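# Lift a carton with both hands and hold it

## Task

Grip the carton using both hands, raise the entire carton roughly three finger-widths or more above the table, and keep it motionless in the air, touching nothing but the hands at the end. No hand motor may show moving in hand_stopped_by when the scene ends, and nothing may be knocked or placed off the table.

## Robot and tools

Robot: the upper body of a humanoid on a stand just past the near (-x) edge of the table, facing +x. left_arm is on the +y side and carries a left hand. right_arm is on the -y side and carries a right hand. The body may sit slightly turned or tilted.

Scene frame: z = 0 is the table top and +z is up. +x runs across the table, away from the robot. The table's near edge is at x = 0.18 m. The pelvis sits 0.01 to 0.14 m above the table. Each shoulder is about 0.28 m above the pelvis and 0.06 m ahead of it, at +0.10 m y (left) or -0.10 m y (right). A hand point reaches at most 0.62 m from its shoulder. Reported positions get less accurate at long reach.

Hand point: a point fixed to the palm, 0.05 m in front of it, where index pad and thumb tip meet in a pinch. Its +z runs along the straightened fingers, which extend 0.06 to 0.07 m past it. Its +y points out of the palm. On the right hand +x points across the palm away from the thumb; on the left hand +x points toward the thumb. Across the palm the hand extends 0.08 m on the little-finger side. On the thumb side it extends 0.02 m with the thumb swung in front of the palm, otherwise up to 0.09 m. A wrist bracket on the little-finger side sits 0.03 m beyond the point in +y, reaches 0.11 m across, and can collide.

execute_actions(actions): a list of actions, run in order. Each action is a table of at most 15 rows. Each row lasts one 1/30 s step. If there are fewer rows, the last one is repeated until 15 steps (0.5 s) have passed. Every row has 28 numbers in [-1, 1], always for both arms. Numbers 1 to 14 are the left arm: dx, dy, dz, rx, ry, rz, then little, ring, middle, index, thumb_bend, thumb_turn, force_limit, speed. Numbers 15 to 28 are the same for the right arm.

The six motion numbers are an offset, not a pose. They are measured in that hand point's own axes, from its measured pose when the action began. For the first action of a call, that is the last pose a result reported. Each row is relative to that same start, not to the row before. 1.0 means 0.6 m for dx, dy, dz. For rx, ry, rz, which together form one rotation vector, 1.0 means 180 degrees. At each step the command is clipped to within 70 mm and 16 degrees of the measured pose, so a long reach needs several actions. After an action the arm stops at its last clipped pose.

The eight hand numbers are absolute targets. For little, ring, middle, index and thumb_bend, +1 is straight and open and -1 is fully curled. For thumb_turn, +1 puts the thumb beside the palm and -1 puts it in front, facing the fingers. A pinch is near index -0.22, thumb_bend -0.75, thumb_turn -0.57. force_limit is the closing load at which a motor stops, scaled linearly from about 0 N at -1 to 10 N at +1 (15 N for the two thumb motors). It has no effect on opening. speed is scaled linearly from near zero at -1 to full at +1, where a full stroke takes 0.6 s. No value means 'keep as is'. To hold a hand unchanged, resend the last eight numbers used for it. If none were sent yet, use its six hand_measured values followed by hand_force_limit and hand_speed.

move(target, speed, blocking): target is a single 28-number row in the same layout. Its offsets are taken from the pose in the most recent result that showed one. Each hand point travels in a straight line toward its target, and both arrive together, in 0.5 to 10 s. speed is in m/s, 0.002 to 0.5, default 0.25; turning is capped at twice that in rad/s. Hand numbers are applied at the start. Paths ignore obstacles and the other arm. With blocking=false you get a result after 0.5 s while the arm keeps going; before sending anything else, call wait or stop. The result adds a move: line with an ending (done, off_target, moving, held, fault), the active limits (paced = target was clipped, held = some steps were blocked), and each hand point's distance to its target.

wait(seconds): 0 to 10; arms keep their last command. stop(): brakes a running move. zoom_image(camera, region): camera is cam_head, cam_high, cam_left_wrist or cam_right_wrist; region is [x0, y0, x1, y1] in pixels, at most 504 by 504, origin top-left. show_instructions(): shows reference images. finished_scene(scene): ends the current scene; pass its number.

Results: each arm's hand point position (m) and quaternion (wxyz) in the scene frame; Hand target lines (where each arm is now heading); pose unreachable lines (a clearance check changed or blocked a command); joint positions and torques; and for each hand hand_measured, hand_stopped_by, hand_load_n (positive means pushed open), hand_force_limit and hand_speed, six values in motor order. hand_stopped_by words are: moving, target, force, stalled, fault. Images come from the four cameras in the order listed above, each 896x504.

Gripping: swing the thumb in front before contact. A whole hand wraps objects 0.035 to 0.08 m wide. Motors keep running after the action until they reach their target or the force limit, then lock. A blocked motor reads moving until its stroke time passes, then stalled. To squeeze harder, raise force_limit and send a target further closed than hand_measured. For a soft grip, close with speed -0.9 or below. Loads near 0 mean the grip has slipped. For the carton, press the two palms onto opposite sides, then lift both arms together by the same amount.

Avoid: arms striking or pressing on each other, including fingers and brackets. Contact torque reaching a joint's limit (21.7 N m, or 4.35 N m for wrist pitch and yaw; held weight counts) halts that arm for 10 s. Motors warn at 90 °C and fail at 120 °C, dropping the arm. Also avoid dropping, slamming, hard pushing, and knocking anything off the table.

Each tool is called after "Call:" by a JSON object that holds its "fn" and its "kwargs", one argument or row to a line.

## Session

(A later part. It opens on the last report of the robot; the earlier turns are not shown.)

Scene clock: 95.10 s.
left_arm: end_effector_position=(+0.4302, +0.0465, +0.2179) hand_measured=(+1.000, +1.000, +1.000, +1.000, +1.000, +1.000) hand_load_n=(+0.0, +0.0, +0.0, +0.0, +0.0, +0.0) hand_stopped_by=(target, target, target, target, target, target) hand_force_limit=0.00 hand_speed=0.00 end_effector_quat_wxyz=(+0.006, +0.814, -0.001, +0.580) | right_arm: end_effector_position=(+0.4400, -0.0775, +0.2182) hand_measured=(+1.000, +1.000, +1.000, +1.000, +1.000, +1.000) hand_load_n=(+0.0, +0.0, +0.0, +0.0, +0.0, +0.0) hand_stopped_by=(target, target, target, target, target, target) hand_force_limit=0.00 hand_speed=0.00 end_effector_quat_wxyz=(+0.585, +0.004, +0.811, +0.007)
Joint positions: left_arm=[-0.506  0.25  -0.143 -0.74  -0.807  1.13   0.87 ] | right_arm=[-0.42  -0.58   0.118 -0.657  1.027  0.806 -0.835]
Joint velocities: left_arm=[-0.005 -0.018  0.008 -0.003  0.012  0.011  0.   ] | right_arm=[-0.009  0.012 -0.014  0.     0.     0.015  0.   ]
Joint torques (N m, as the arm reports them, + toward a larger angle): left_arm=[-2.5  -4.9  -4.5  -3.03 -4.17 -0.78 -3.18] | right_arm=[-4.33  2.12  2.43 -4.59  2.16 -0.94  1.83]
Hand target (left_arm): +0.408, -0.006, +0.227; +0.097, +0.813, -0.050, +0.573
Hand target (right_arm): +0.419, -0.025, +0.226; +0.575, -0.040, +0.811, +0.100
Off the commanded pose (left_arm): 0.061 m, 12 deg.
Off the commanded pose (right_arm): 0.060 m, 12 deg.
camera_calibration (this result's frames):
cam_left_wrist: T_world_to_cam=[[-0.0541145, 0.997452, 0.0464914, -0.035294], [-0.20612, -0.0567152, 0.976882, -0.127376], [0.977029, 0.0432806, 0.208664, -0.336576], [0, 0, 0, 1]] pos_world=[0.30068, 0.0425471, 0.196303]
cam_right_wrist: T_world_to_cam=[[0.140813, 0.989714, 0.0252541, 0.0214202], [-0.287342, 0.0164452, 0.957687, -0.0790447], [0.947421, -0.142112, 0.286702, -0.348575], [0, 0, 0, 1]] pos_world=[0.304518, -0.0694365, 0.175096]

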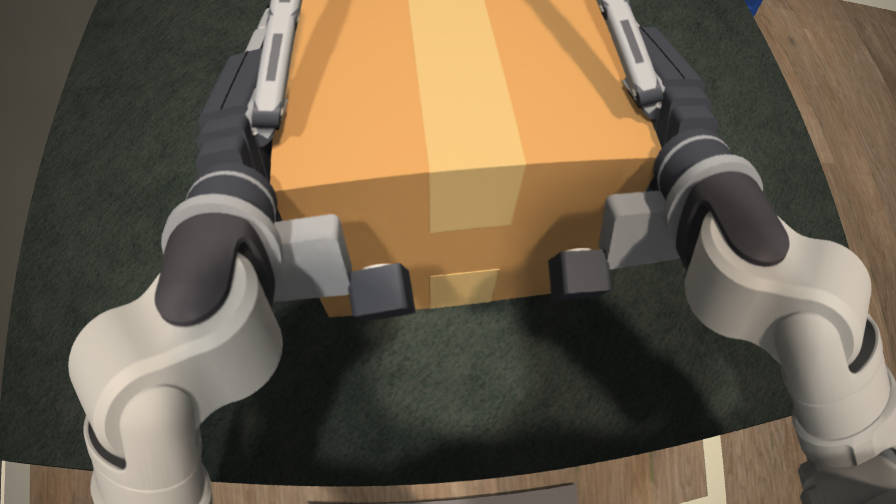

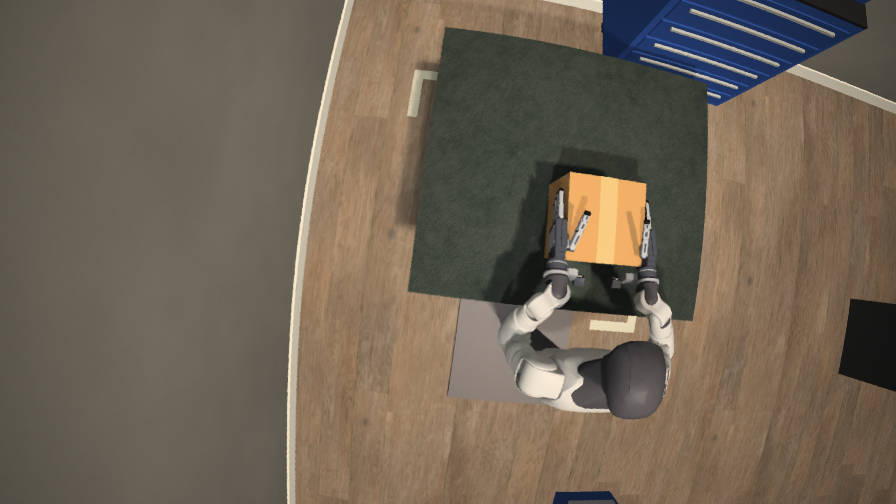

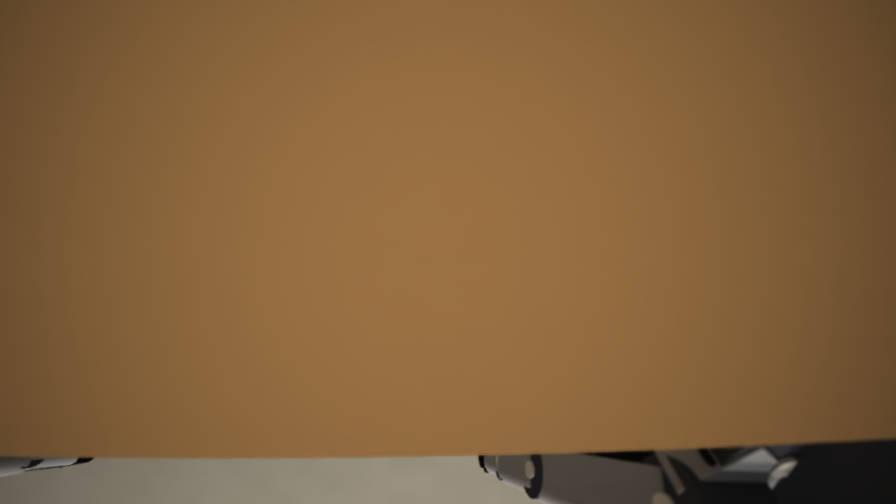

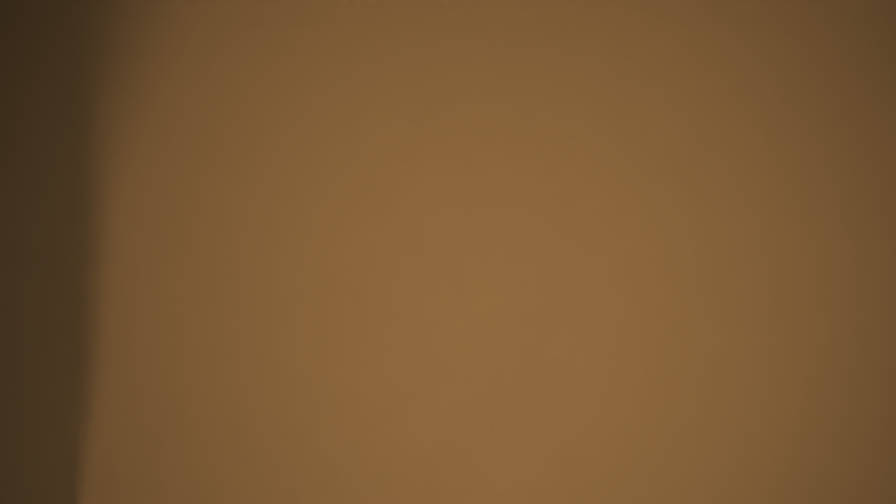

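Call:
{"fn": "execute_actions", "kwargs": {
  "actions": [
    [[0.003,0.098,-0.03,-0.063,0,-0.008,0.3,0.3,0.3,0.7,1,1,-0.5,-0.8,-0.002,0.098,-0.03,-0.063,0,0.011,0.3,0.3,0.3,0.7,1,1,-0.5,-0.8]]
  ]
}}

Call:
{"fn": "wait", "kwargs": {
  "seconds": 0.8
}}

Call:
{"fn": "execute_actions", "kwargs": {
  "actions": [
    [[0.03,0.098,-0.03,-0.063,0.008,-0.008,0.3,0.3,0.3,0.7,1,1,-0.5,-0.8,-0.03,0.098,-0.03,-0.064,-0.008,0.011,0.3,0.3,0.3,0.7,1,1,-0.5,-0.8]]
  ]
}}

Call:
{"fn": "wait", "kwargs": {
  "seconds": 0.4
}}

Scene clock: 98.67 s.
left_arm: end_effector_position=(+0.4312, +0.0478, +0.2179) hand_measured=(+0.880, +0.890, +0.880, +0.868, +1.000, +1.000) hand_load_n=(+2.5, +1.5, +3.5, +0.0, +0.0, +0.0) hand_stopped_by=(force, force, force, moving, target, target) hand_force_limit=-0.50 hand_speed=-0.80 end_effector_quat_wxyz=(-0.003, +0.813, +0.002, +0.583) | right_arm: end_effector_position=(+0.4397, -0.0779, +0.2189) hand_measured=(+0.868, +0.868, +0.868, +0.868, +1.000, +1.000) hand_load_n=(+0.0, +0.0, +3.5, +2.5, +0.0, +0.0) hand_stopped_by=(moving, moving, force, moving, target, target) hand_force_limit=-0.50 hand_speed=-0.80 end_effector_quat_wxyz=(+0.589, +0.008, +0.808, +0.003)
Joint positions: left_arm=[-0.505  0.238 -0.154 -0.74  -0.774  1.131  0.874] | right_arm=[-0.414 -0.567  0.125 -0.664  1.004  0.8   -0.841]
Joint velocities: left_arm=[ 0.005 -0.026 -0.006  0.005  0.02   0.     0.   ] | right_arm=[ 0.02   0.034  0.009 -0.011 -0.034  0.    -0.06 ]
Joint torques (N m, as the arm reports them, + toward a larger angle): left_arm=[-2.63 -3.96 -5.04 -3.1  -4.52 -1.17 -3.58] | right_arm=[-4.59  1.95  3.14 -4.42  1.79 -1.17  2.12]
Hand target (left_arm): +0.409, -0.007, +0.231; +0.093, +0.808, -0.048, +0.580
Hand target (right_arm): +0.418, -0.024, +0.227; +0.581, -0.038, +0.807, +0.097
Off the commanded pose (left_arm): 0.063 m, 13 deg.
Off the commanded pose (right_arm): 0.062 m, 12 deg.
camera_calibration (this result's frames):
cam_left_wrist: T_world_to_cam=[[-0.0702533, 0.995916, 0.0567078, -0.0317446], [-0.21121, -0.0704103, 0.974901, -0.123756], [0.974913, 0.0565128, 0.215294, -0.338821], [0, 0, 0, 1]] pos_world=[0.301952, 0.042049, 0.195396]
cam_right_wrist: T_world_to_cam=[[0.151146, 0.988183, 0.0254809, 0.0171084], [-0.295986, 0.0206476, 0.954969, -0.0750236], [0.943158, -0.151882, 0.295609, -0.349353], [0, 0, 0, 1]] pos_world=[0.304703, -0.0684175, 0.174481]

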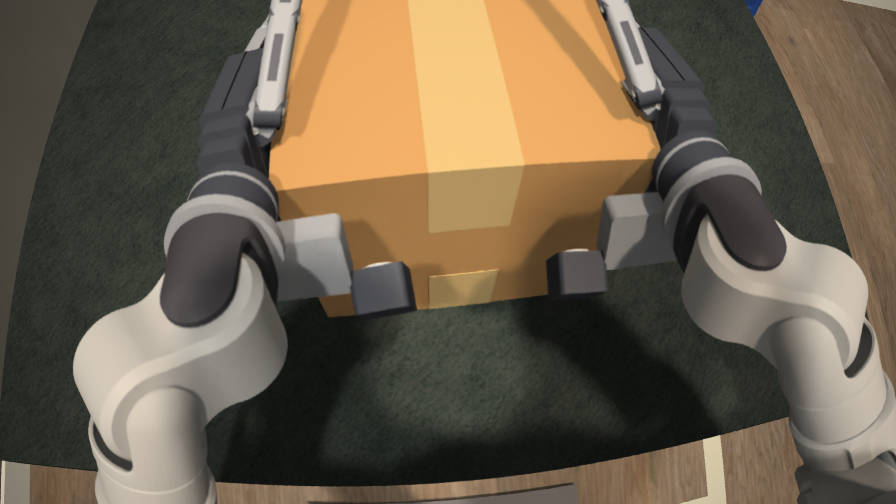

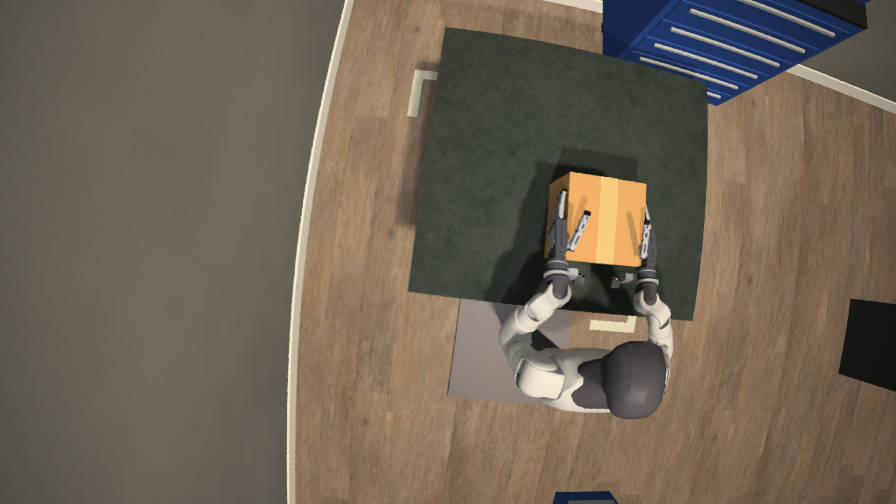

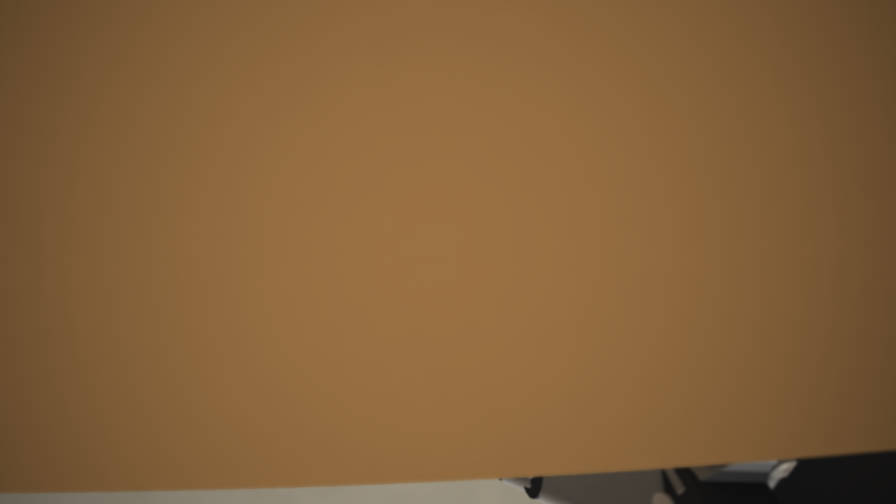

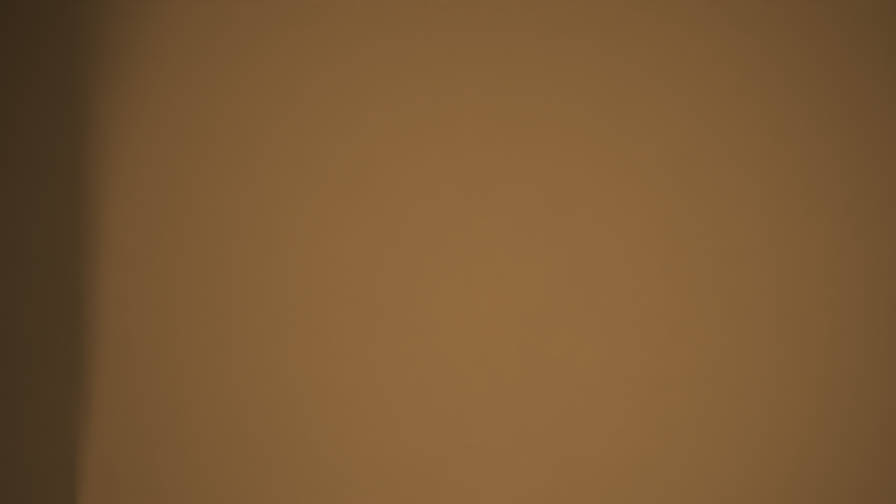

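Scene clock: 99.47 s.
left_arm: end_effector_position=(+0.4313, +0.0475, +0.2180) hand_measured=(+0.880, +0.890, +0.880, +0.846, +1.000, +1.000) hand_load_n=(+2.5, +1.0, +2.0, +3.0, +0.0, +0.0) hand_stopped_by=(force, force, force, force, target, target) hand_force_limit=-0.50 hand_speed=-0.80 end_effector_quat_wxyz=(-0.002, +0.813, +0.003, +0.583) | right_arm: end_effector_position=(+0.4398, -0.0788, +0.2178) hand_measured=(+0.792, +0.836, +0.868, +0.858, +1.000, +1.000) hand_load_n=(+3.5, +2.5, +0.0, +2.0, +0.0, +0.0) hand_stopped_by=(force, force, force, force, target, target) hand_force_limit=-0.50 hand_speed=-0.80 end_effector_quat_wxyz=(+0.589, +0.008, +0.808, -0.000)
Joint positions: left_arm=[-0.505  0.235 -0.154 -0.74  -0.773  1.131  0.874] | right_arm=[-0.413 -0.567  0.127 -0.664  0.998  0.802 -0.844]
Joint velocities: left_arm=[ 0.009 -0.008  0.008  0.     0.     0.     0.   ] | right_arm=[ 0.008 -0.008 -0.006  0.     0.003  0.     0.   ]
Joint torques (N m, as the arm reports them, + toward a larger angle): left_arm=[-3.26 -4.25 -4.73 -3.22 -4.44 -1.07 -3.6 ] | right_arm=[-4.44  2.    2.67 -4.43  2.07 -1.24  2.13]
Hand target (left_arm): +0.409, -0.007, +0.231; +0.093, +0.808, -0.048, +0.580
Hand target (right_arm): +0.418, -0.024, +0.227; +0.581, -0.038, +0.807, +0.097
Off the commanded pose (left_arm): 0.063 m, 12 deg.
Off the commanded pose (right_arm): 0.063 m, 12 deg.
wait: 0.80 s; at rest by 0.37 s
camera_calibration (this result's frames):
cam_left_wrist: T_world_to_cam=[[-0.070571, 0.996032, 0.0542298, -0.0307853], [-0.211066, -0.0680447, 0.975101, -0.124151], [0.974921, 0.0573677, 0.21503, -0.338828], [0, 0, 0, 1]] pos_world=[0.301954, 0.0416531, 0.195587]
cam_right_wrist: T_world_to_cam=[[0.15557, 0.987636, 0.0193317, 0.0174027], [-0.295227, 0.0278101, 0.955022, -0.0737651], [0.942676, -0.15428, 0.295903, -0.349324], [0, 0, 0, 1]] pos_world=[0.304815, -0.0690299, 0.173477]

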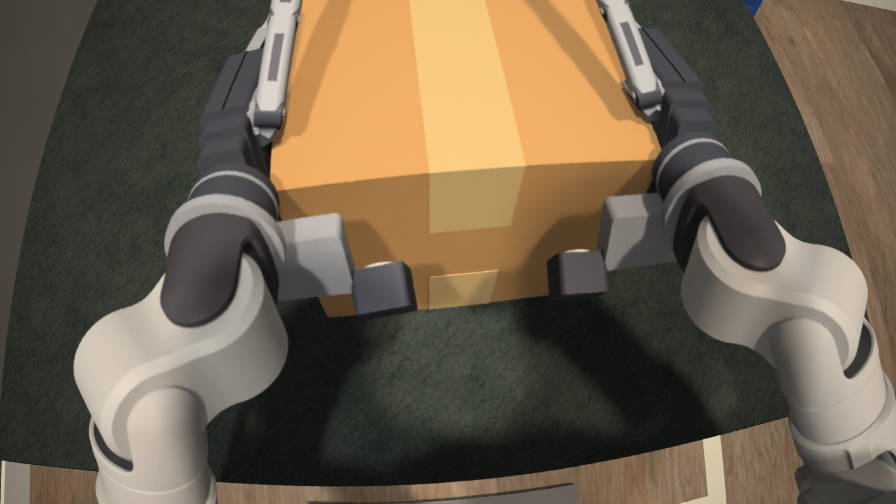

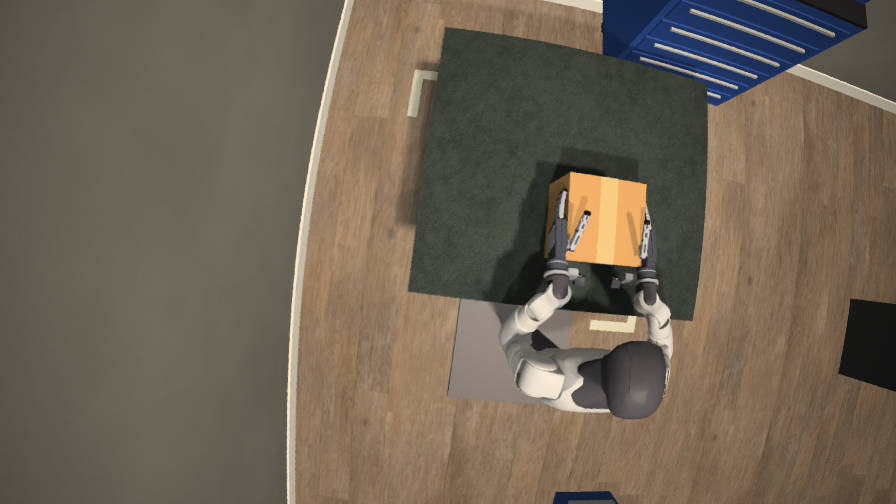

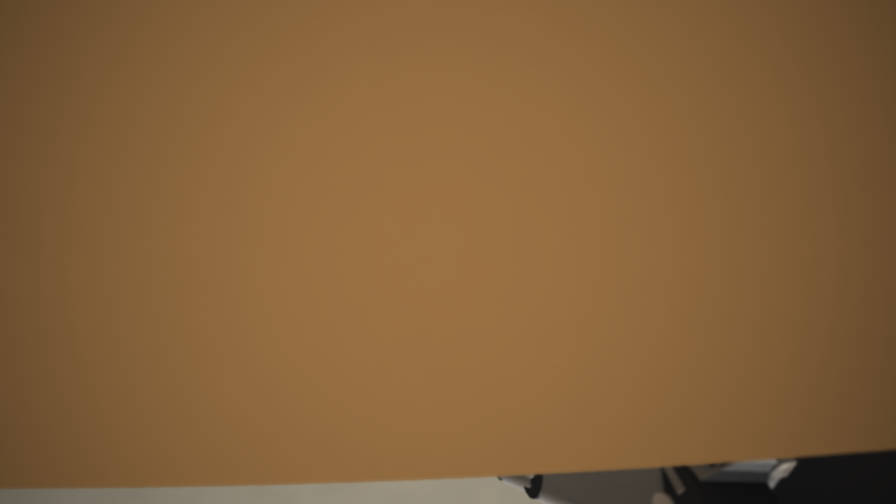

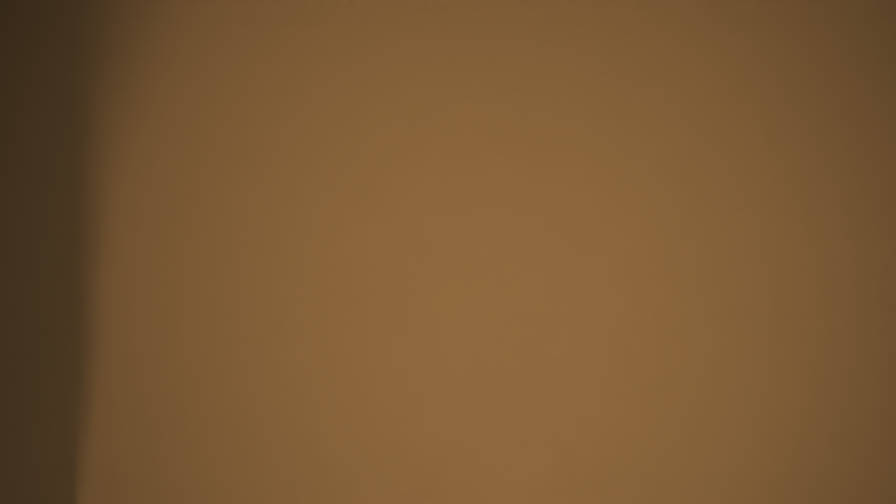

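Scene clock: 99.97 s.
left_arm: end_effector_position=(+0.4377, +0.0499, +0.2378) hand_measured=(+0.880, +0.890, +0.880, +0.846, +1.000, +1.000) hand_load_n=(+0.0, +0.0, +0.0, +1.0, +0.0, +0.0) hand_stopped_by=(force, force, force, force, target, target) hand_force_limit=-0.50 hand_speed=-0.80 end_effector_quat_wxyz=(-0.003, +0.800, +0.014, +0.600) | right_arm: end_effector_position=(+0.4458, -0.0782, +0.2371) hand_measured=(+0.792, +0.836, +0.868, +0.858, +1.000, +1.000) hand_load_n=(+5.0, +1.5, +0.0, +0.0, +0.0, +0.0) hand_stopped_by=(force, force, force, force, target, target) hand_force_limit=-0.50 hand_speed=-0.80 end_effector_quat_wxyz=(+0.606, +0.013, +0.795, -0.000)
Joint positions: left_arm=[-0.56   0.209 -0.122 -0.749 -0.773  1.161  0.891] | right_arm=[-0.464 -0.553  0.103 -0.67   1.009  0.827 -0.864]
Joint velocities: left_arm=[ 0.     0.008  0.008  0.003 -0.015  0.     0.   ] | right_arm=[ 0.005 -0.008  0.    -0.006 -0.005  0.    -0.001]
Joint torques (N m, as the arm reports them, + toward a larger angle): left_arm=[-5.19 -5.28 -4.77 -4.6  -4.16 -2.43 -3.72] | right_arm=[-6.34  3.08  1.08 -5.94  2.   -2.95  2.09]
Hand target (left_arm): +0.417, -0.005, +0.245; +0.083, +0.799, -0.043, +0.594
Hand target (right_arm): +0.424, -0.024, +0.242; +0.595, -0.036, +0.798, +0.092
Off the commanded pose (left_arm): 0.064 m, 12 deg.
Off the commanded pose (right_arm): 0.061 m, 12 deg.
camera_calibration (this result's frames):
cam_left_wrist: T_world_to_cam=[[-0.0917404, 0.994976, 0.0400896, -0.021115], [-0.252068, -0.062152, 0.965712, -0.12206], [0.963351, 0.0784895, 0.256503, -0.355393], [0, 0, 0, 1]] pos_world=[0.309664, 0.0413173, 0.209881]
cam_right_wrist: T_world_to_cam=[[0.161782, 0.986303, 0.0321447, 0.00954619], [-0.336227, 0.0244674, 0.941463, -0.0691898], [0.927781, -0.163119, 0.33558, -0.364072], [0, 0, 0, 1]] pos_world=[0.312972, -0.0671098, 0.187008]

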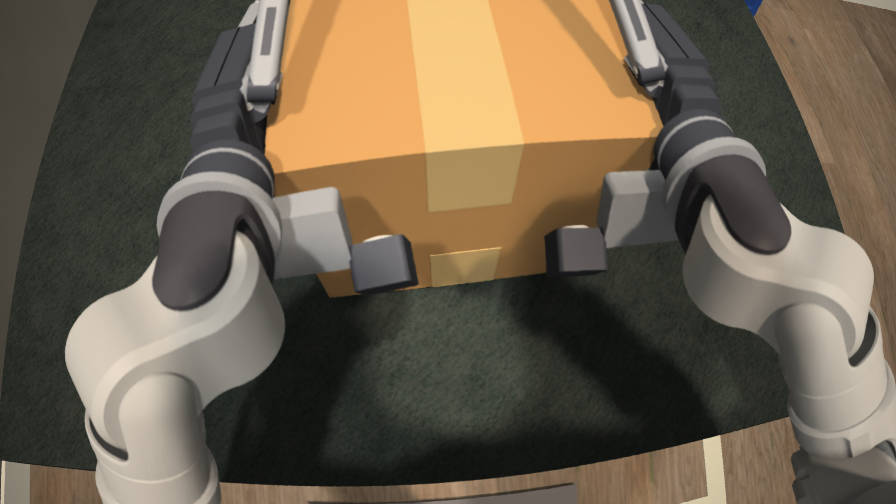

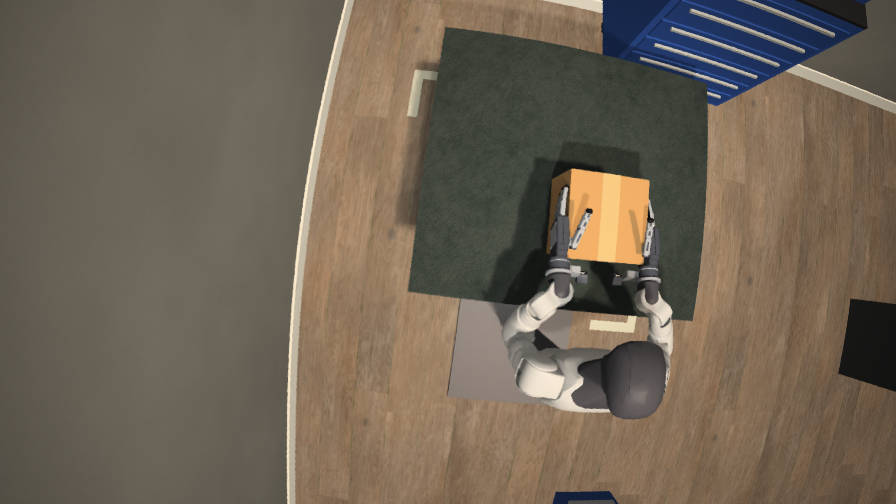

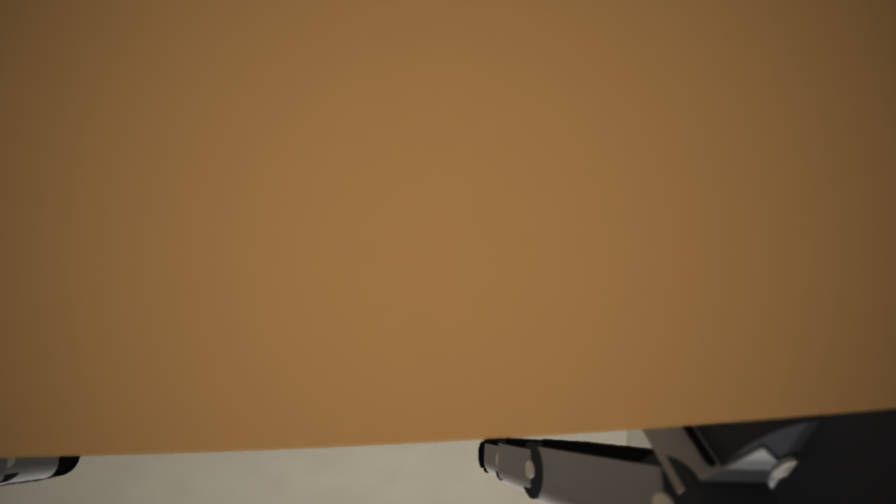

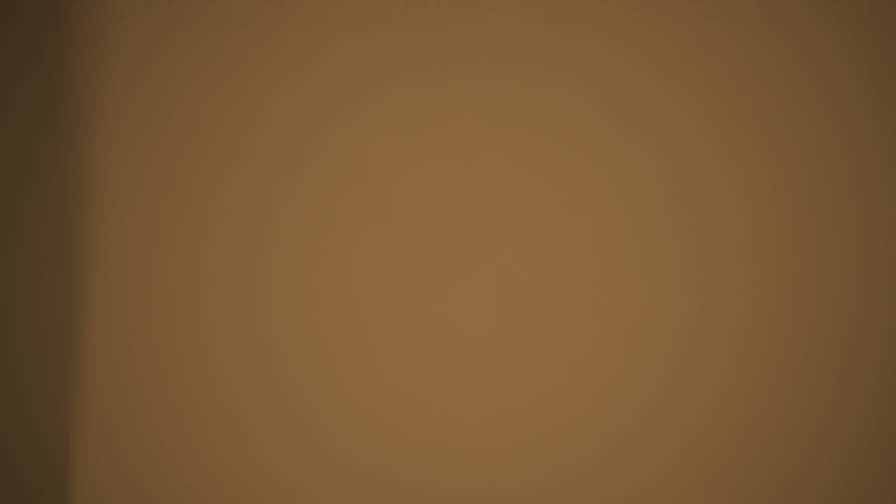

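Scene clock: 100.37 s.
left_arm: end_effector_position=(+0.4377, +0.0498, +0.2379) hand_measured=(+0.880, +0.890, +0.880, +0.846, +1.000, +1.000) hand_load_n=(+0.0, +0.0, +0.0, +1.0, +0.0, +0.0) hand_stopped_by=(force, force, force, force, target, target) hand_force_limit=-0.50 hand_speed=-0.80 end_effector_quat_wxyz=(-0.003, +0.800, +0.014, +0.600) | right_arm: end_effector_position=(+0.4458, -0.0783, +0.2367) hand_measured=(+0.792, +0.836, +0.868, +0.858, +1.000, +1.000) hand_load_n=(+5.0, +1.5, +0.0, +0.0, +0.0, +0.0) hand_stopped_by=(force, force, force, force, target, target) hand_force_limit=-0.50 hand_speed=-0.80 end_effector_quat_wxyz=(+0.606, +0.013, +0.796, -0.001)
Joint positions: left_arm=[-0.56   0.208 -0.122 -0.749 -0.773  1.161  0.891] | right_arm=[-0.464 -0.553  0.103 -0.67   1.009  0.829 -0.865]
Joint velocities: left_arm=[ 0.014  0.006 -0.003  0.     0.003  0.     0.   ] | right_arm=[ 0.012 -0.005 -0.006  0.002  0.     0.    -0.001]
Joint torques (N m, as the arm reports them, + toward a larger angle): left_arm=[-4.73 -5.39 -4.31 -4.39 -3.98 -2.43 -3.69] | right_arm=[-6.36  2.92  1.02 -5.81  2.02 -2.99  2.12]
Hand target (left_arm): +0.417, -0.005, +0.245; +0.083, +0.799, -0.043, +0.594
Hand target (right_arm): +0.424, -0.024, +0.242; +0.595, -0.036, +0.798, +0.092
Off the commanded pose (left_arm): 0.064 m, 12 deg.
Off the commanded pose (right_arm): 0.061 m, 12 deg.
wait: 0.40 s; at rest by 0.17 s
camera_calibration (this result's frames):
cam_left_wrist: T_world_to_cam=[[-0.0915715, 0.995012, 0.0395662, -0.0209714], [-0.251991, -0.0615942, 0.965767, -0.122162], [0.963387, 0.0784665, 0.256375, -0.355353], [0, 0, 0, 1]] pos_world=[0.309639, 0.0412256, 0.209914]
cam_right_wrist: T_world_to_cam=[[0.162541, 0.98621, 0.0311328, 0.00958988], [-0.33488, 0.0254584, 0.941917, -0.0694003], [0.928136, -0.163526, 0.3344, -0.363805], [0, 0, 0, 1]] pos_world=[0.31286, -0.0671823, 0.186727]

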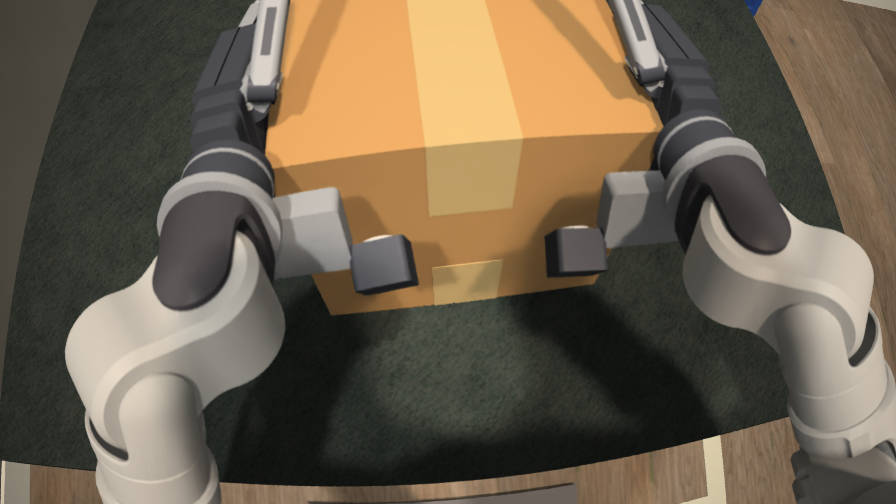

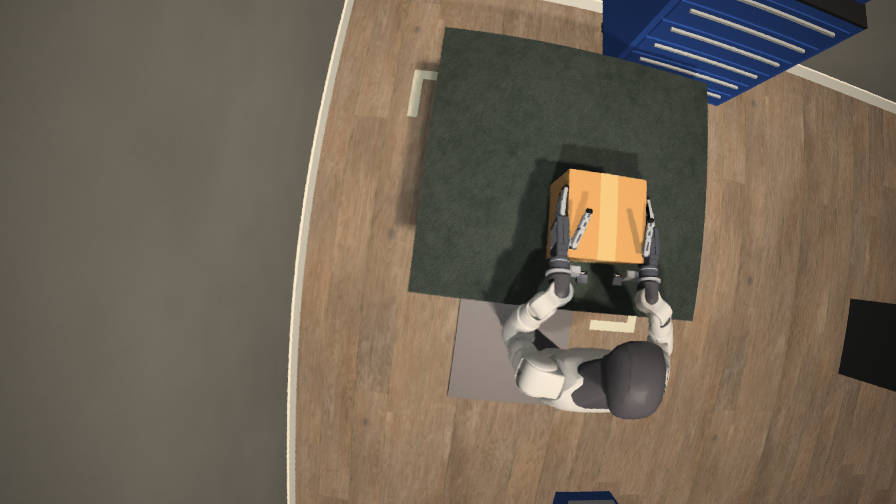

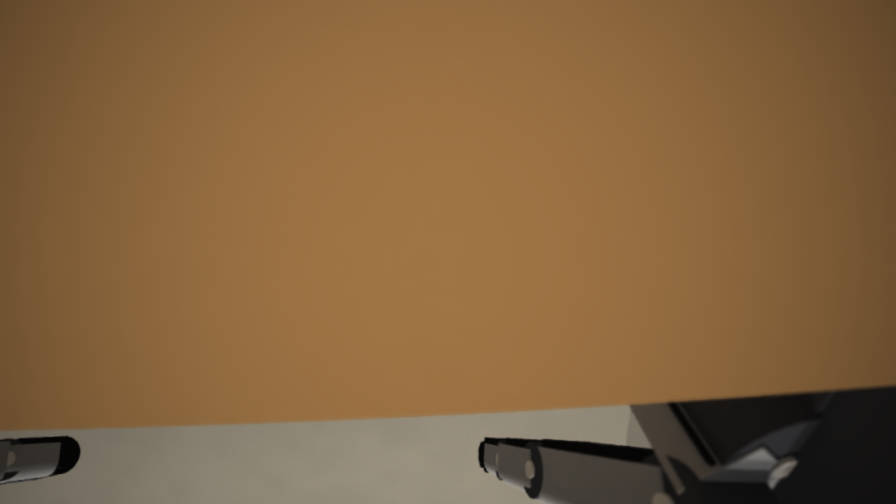

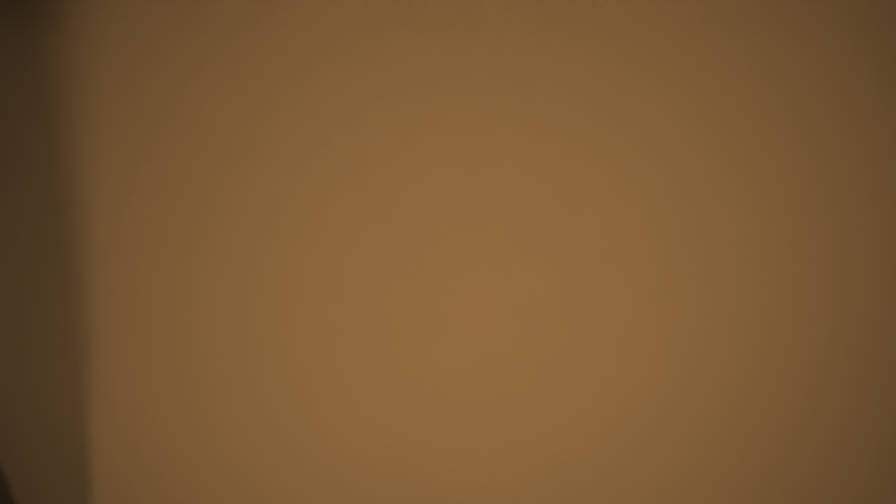

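Call:
{"fn": "execute_actions", "kwargs": {
  "actions": [
    [[-0.03,0.07,-0.02,-0.045,-0.02,0,1,1,1,1,1,1,0,0,0.03,0.07,-0.02,-0.045,0.02,0.005,1,1,1,1,1,1,0,0]],
    [[0,-0.01,0,-0.01,0,0,1,1,1,1,1,1,0,0,0,-0.01,0,-0.01,0,0,1,1,1,1,1,1,0,0]]
  ]
}}

Scene clock: 103.93 s.
left_arm: end_effector_position=(+0.4340, +0.0541, +0.2244) hand_measured=(+1.000, +1.000, +1.000, +1.000, +1.000, +1.000) hand_load_n=(+0.0, +0.0, +0.0, +0.0, +0.0, +0.0) hand_stopped_by=(target, target, target, target, target, target) hand_force_limit=0.00 hand_speed=0.00 end_effector_quat_wxyz=(+0.001, +0.812, -0.001, +0.584) | right_arm: end_effector_position=(+0.4414, -0.0850, +0.2202) hand_measured=(+1.000, +1.000, +1.000, +1.000, +1.000, +1.000) hand_load_n=(+0.0, +0.0, +0.0, +0.0, +0.0, +0.0) hand_stopped_by=(target, target, target, target, target, target) hand_force_limit=0.00 hand_speed=0.00 end_effector_quat_wxyz=(+0.586, -0.000, +0.810, +0.002)
Joint positions: left_arm=[-0.529  0.238 -0.083 -0.751 -0.795  1.19   0.831] | right_arm=[-0.415 -0.589  0.072 -0.657  1.023  0.837 -0.795]
Joint velocities: left_arm=[ 0.     0.     0.009  0.     0.     0.    -0.002] | right_arm=[ 0.011  0.017 -0.002  0.005  0.009  0.     0.   ]
Joint torques (N m, as the arm reports them, + toward a larger angle): left_arm=[-1.75 -0.07  0.46 -2.23 -0.3  -1.   -0.21] | right_arm=[-2.68 -3.13 -3.3  -1.92  0.32 -1.31  0.03]
Hand target (left_arm): +0.434, +0.054, +0.224; +0.003, +0.812, -0.001, +0.583
Hand target (right_arm): +0.442, -0.086, +0.219; +0.585, +0.000, +0.811, +0.002
Off the commanded pose (left_arm): 0.001 m, 0 deg.
Off the commanded pose (right_arm): 0.002 m, 0 deg.
camera_calibration (this result's frames):
cam_left_wrist: T_world_to_cam=[[-0.0593247, 0.996789, 0.0537868, -0.0423225], [-0.213969, -0.0653269, 0.974654, -0.12814], [0.975037, 0.0463124, 0.217158, -0.343239], [0, 0, 0, 1]] pos_world=[0.304742, 0.0497119, 0.201705]
cam_right_wrist: T_world_to_cam=[[0.13887, 0.990238, 0.0119923, 0.0323786], [-0.289164, 0.028964, 0.956841, -0.0783085], [0.947153, -0.136344, 0.290363, -0.351717], [0, 0, 0, 1]] pos_world=[0.30599, -0.0777489, 0.176666]

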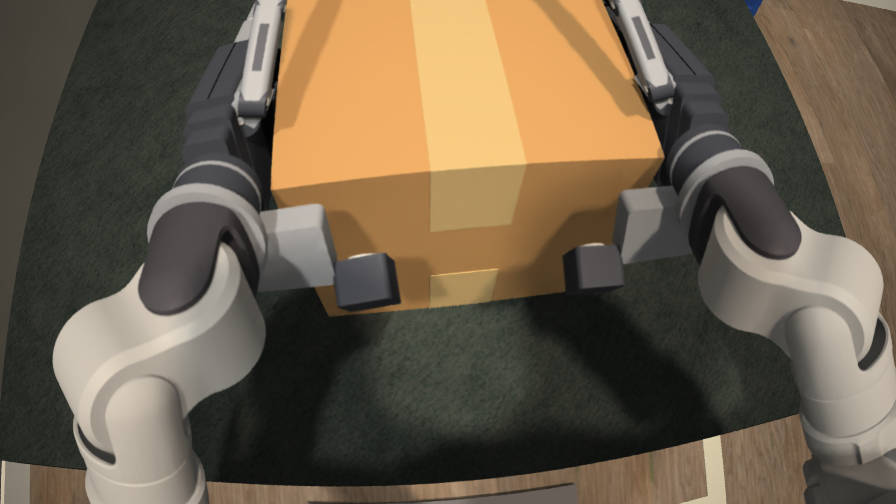

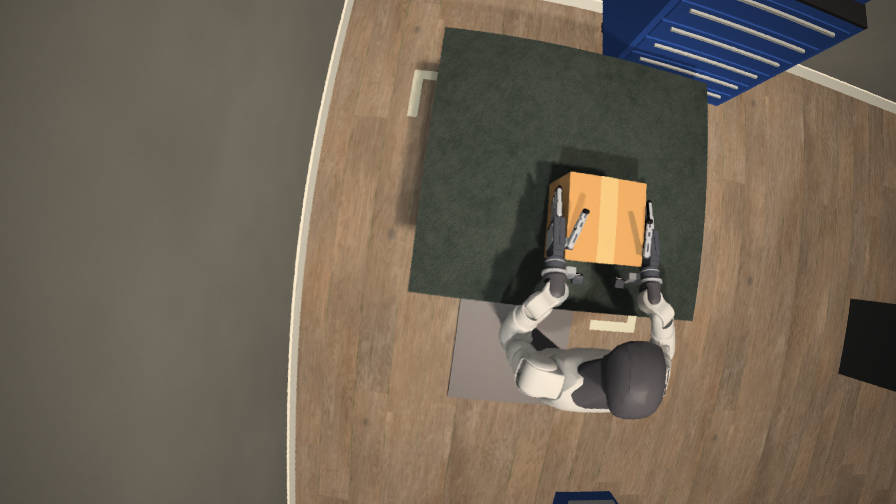

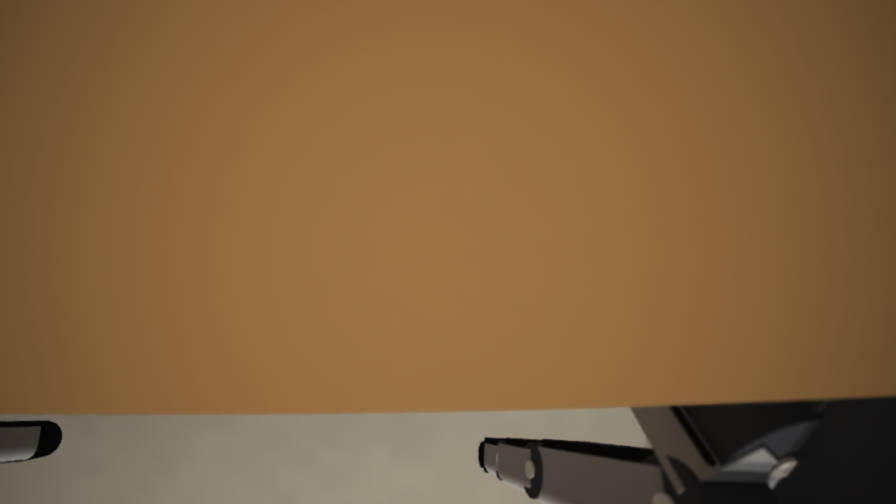

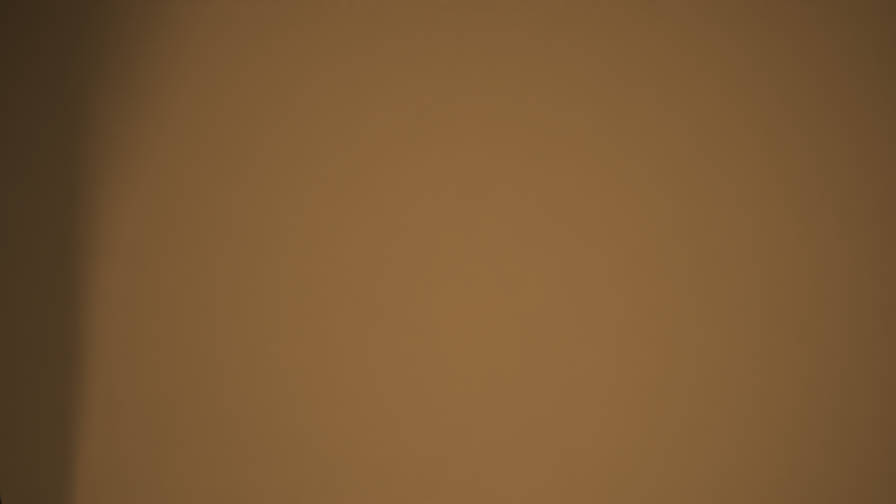

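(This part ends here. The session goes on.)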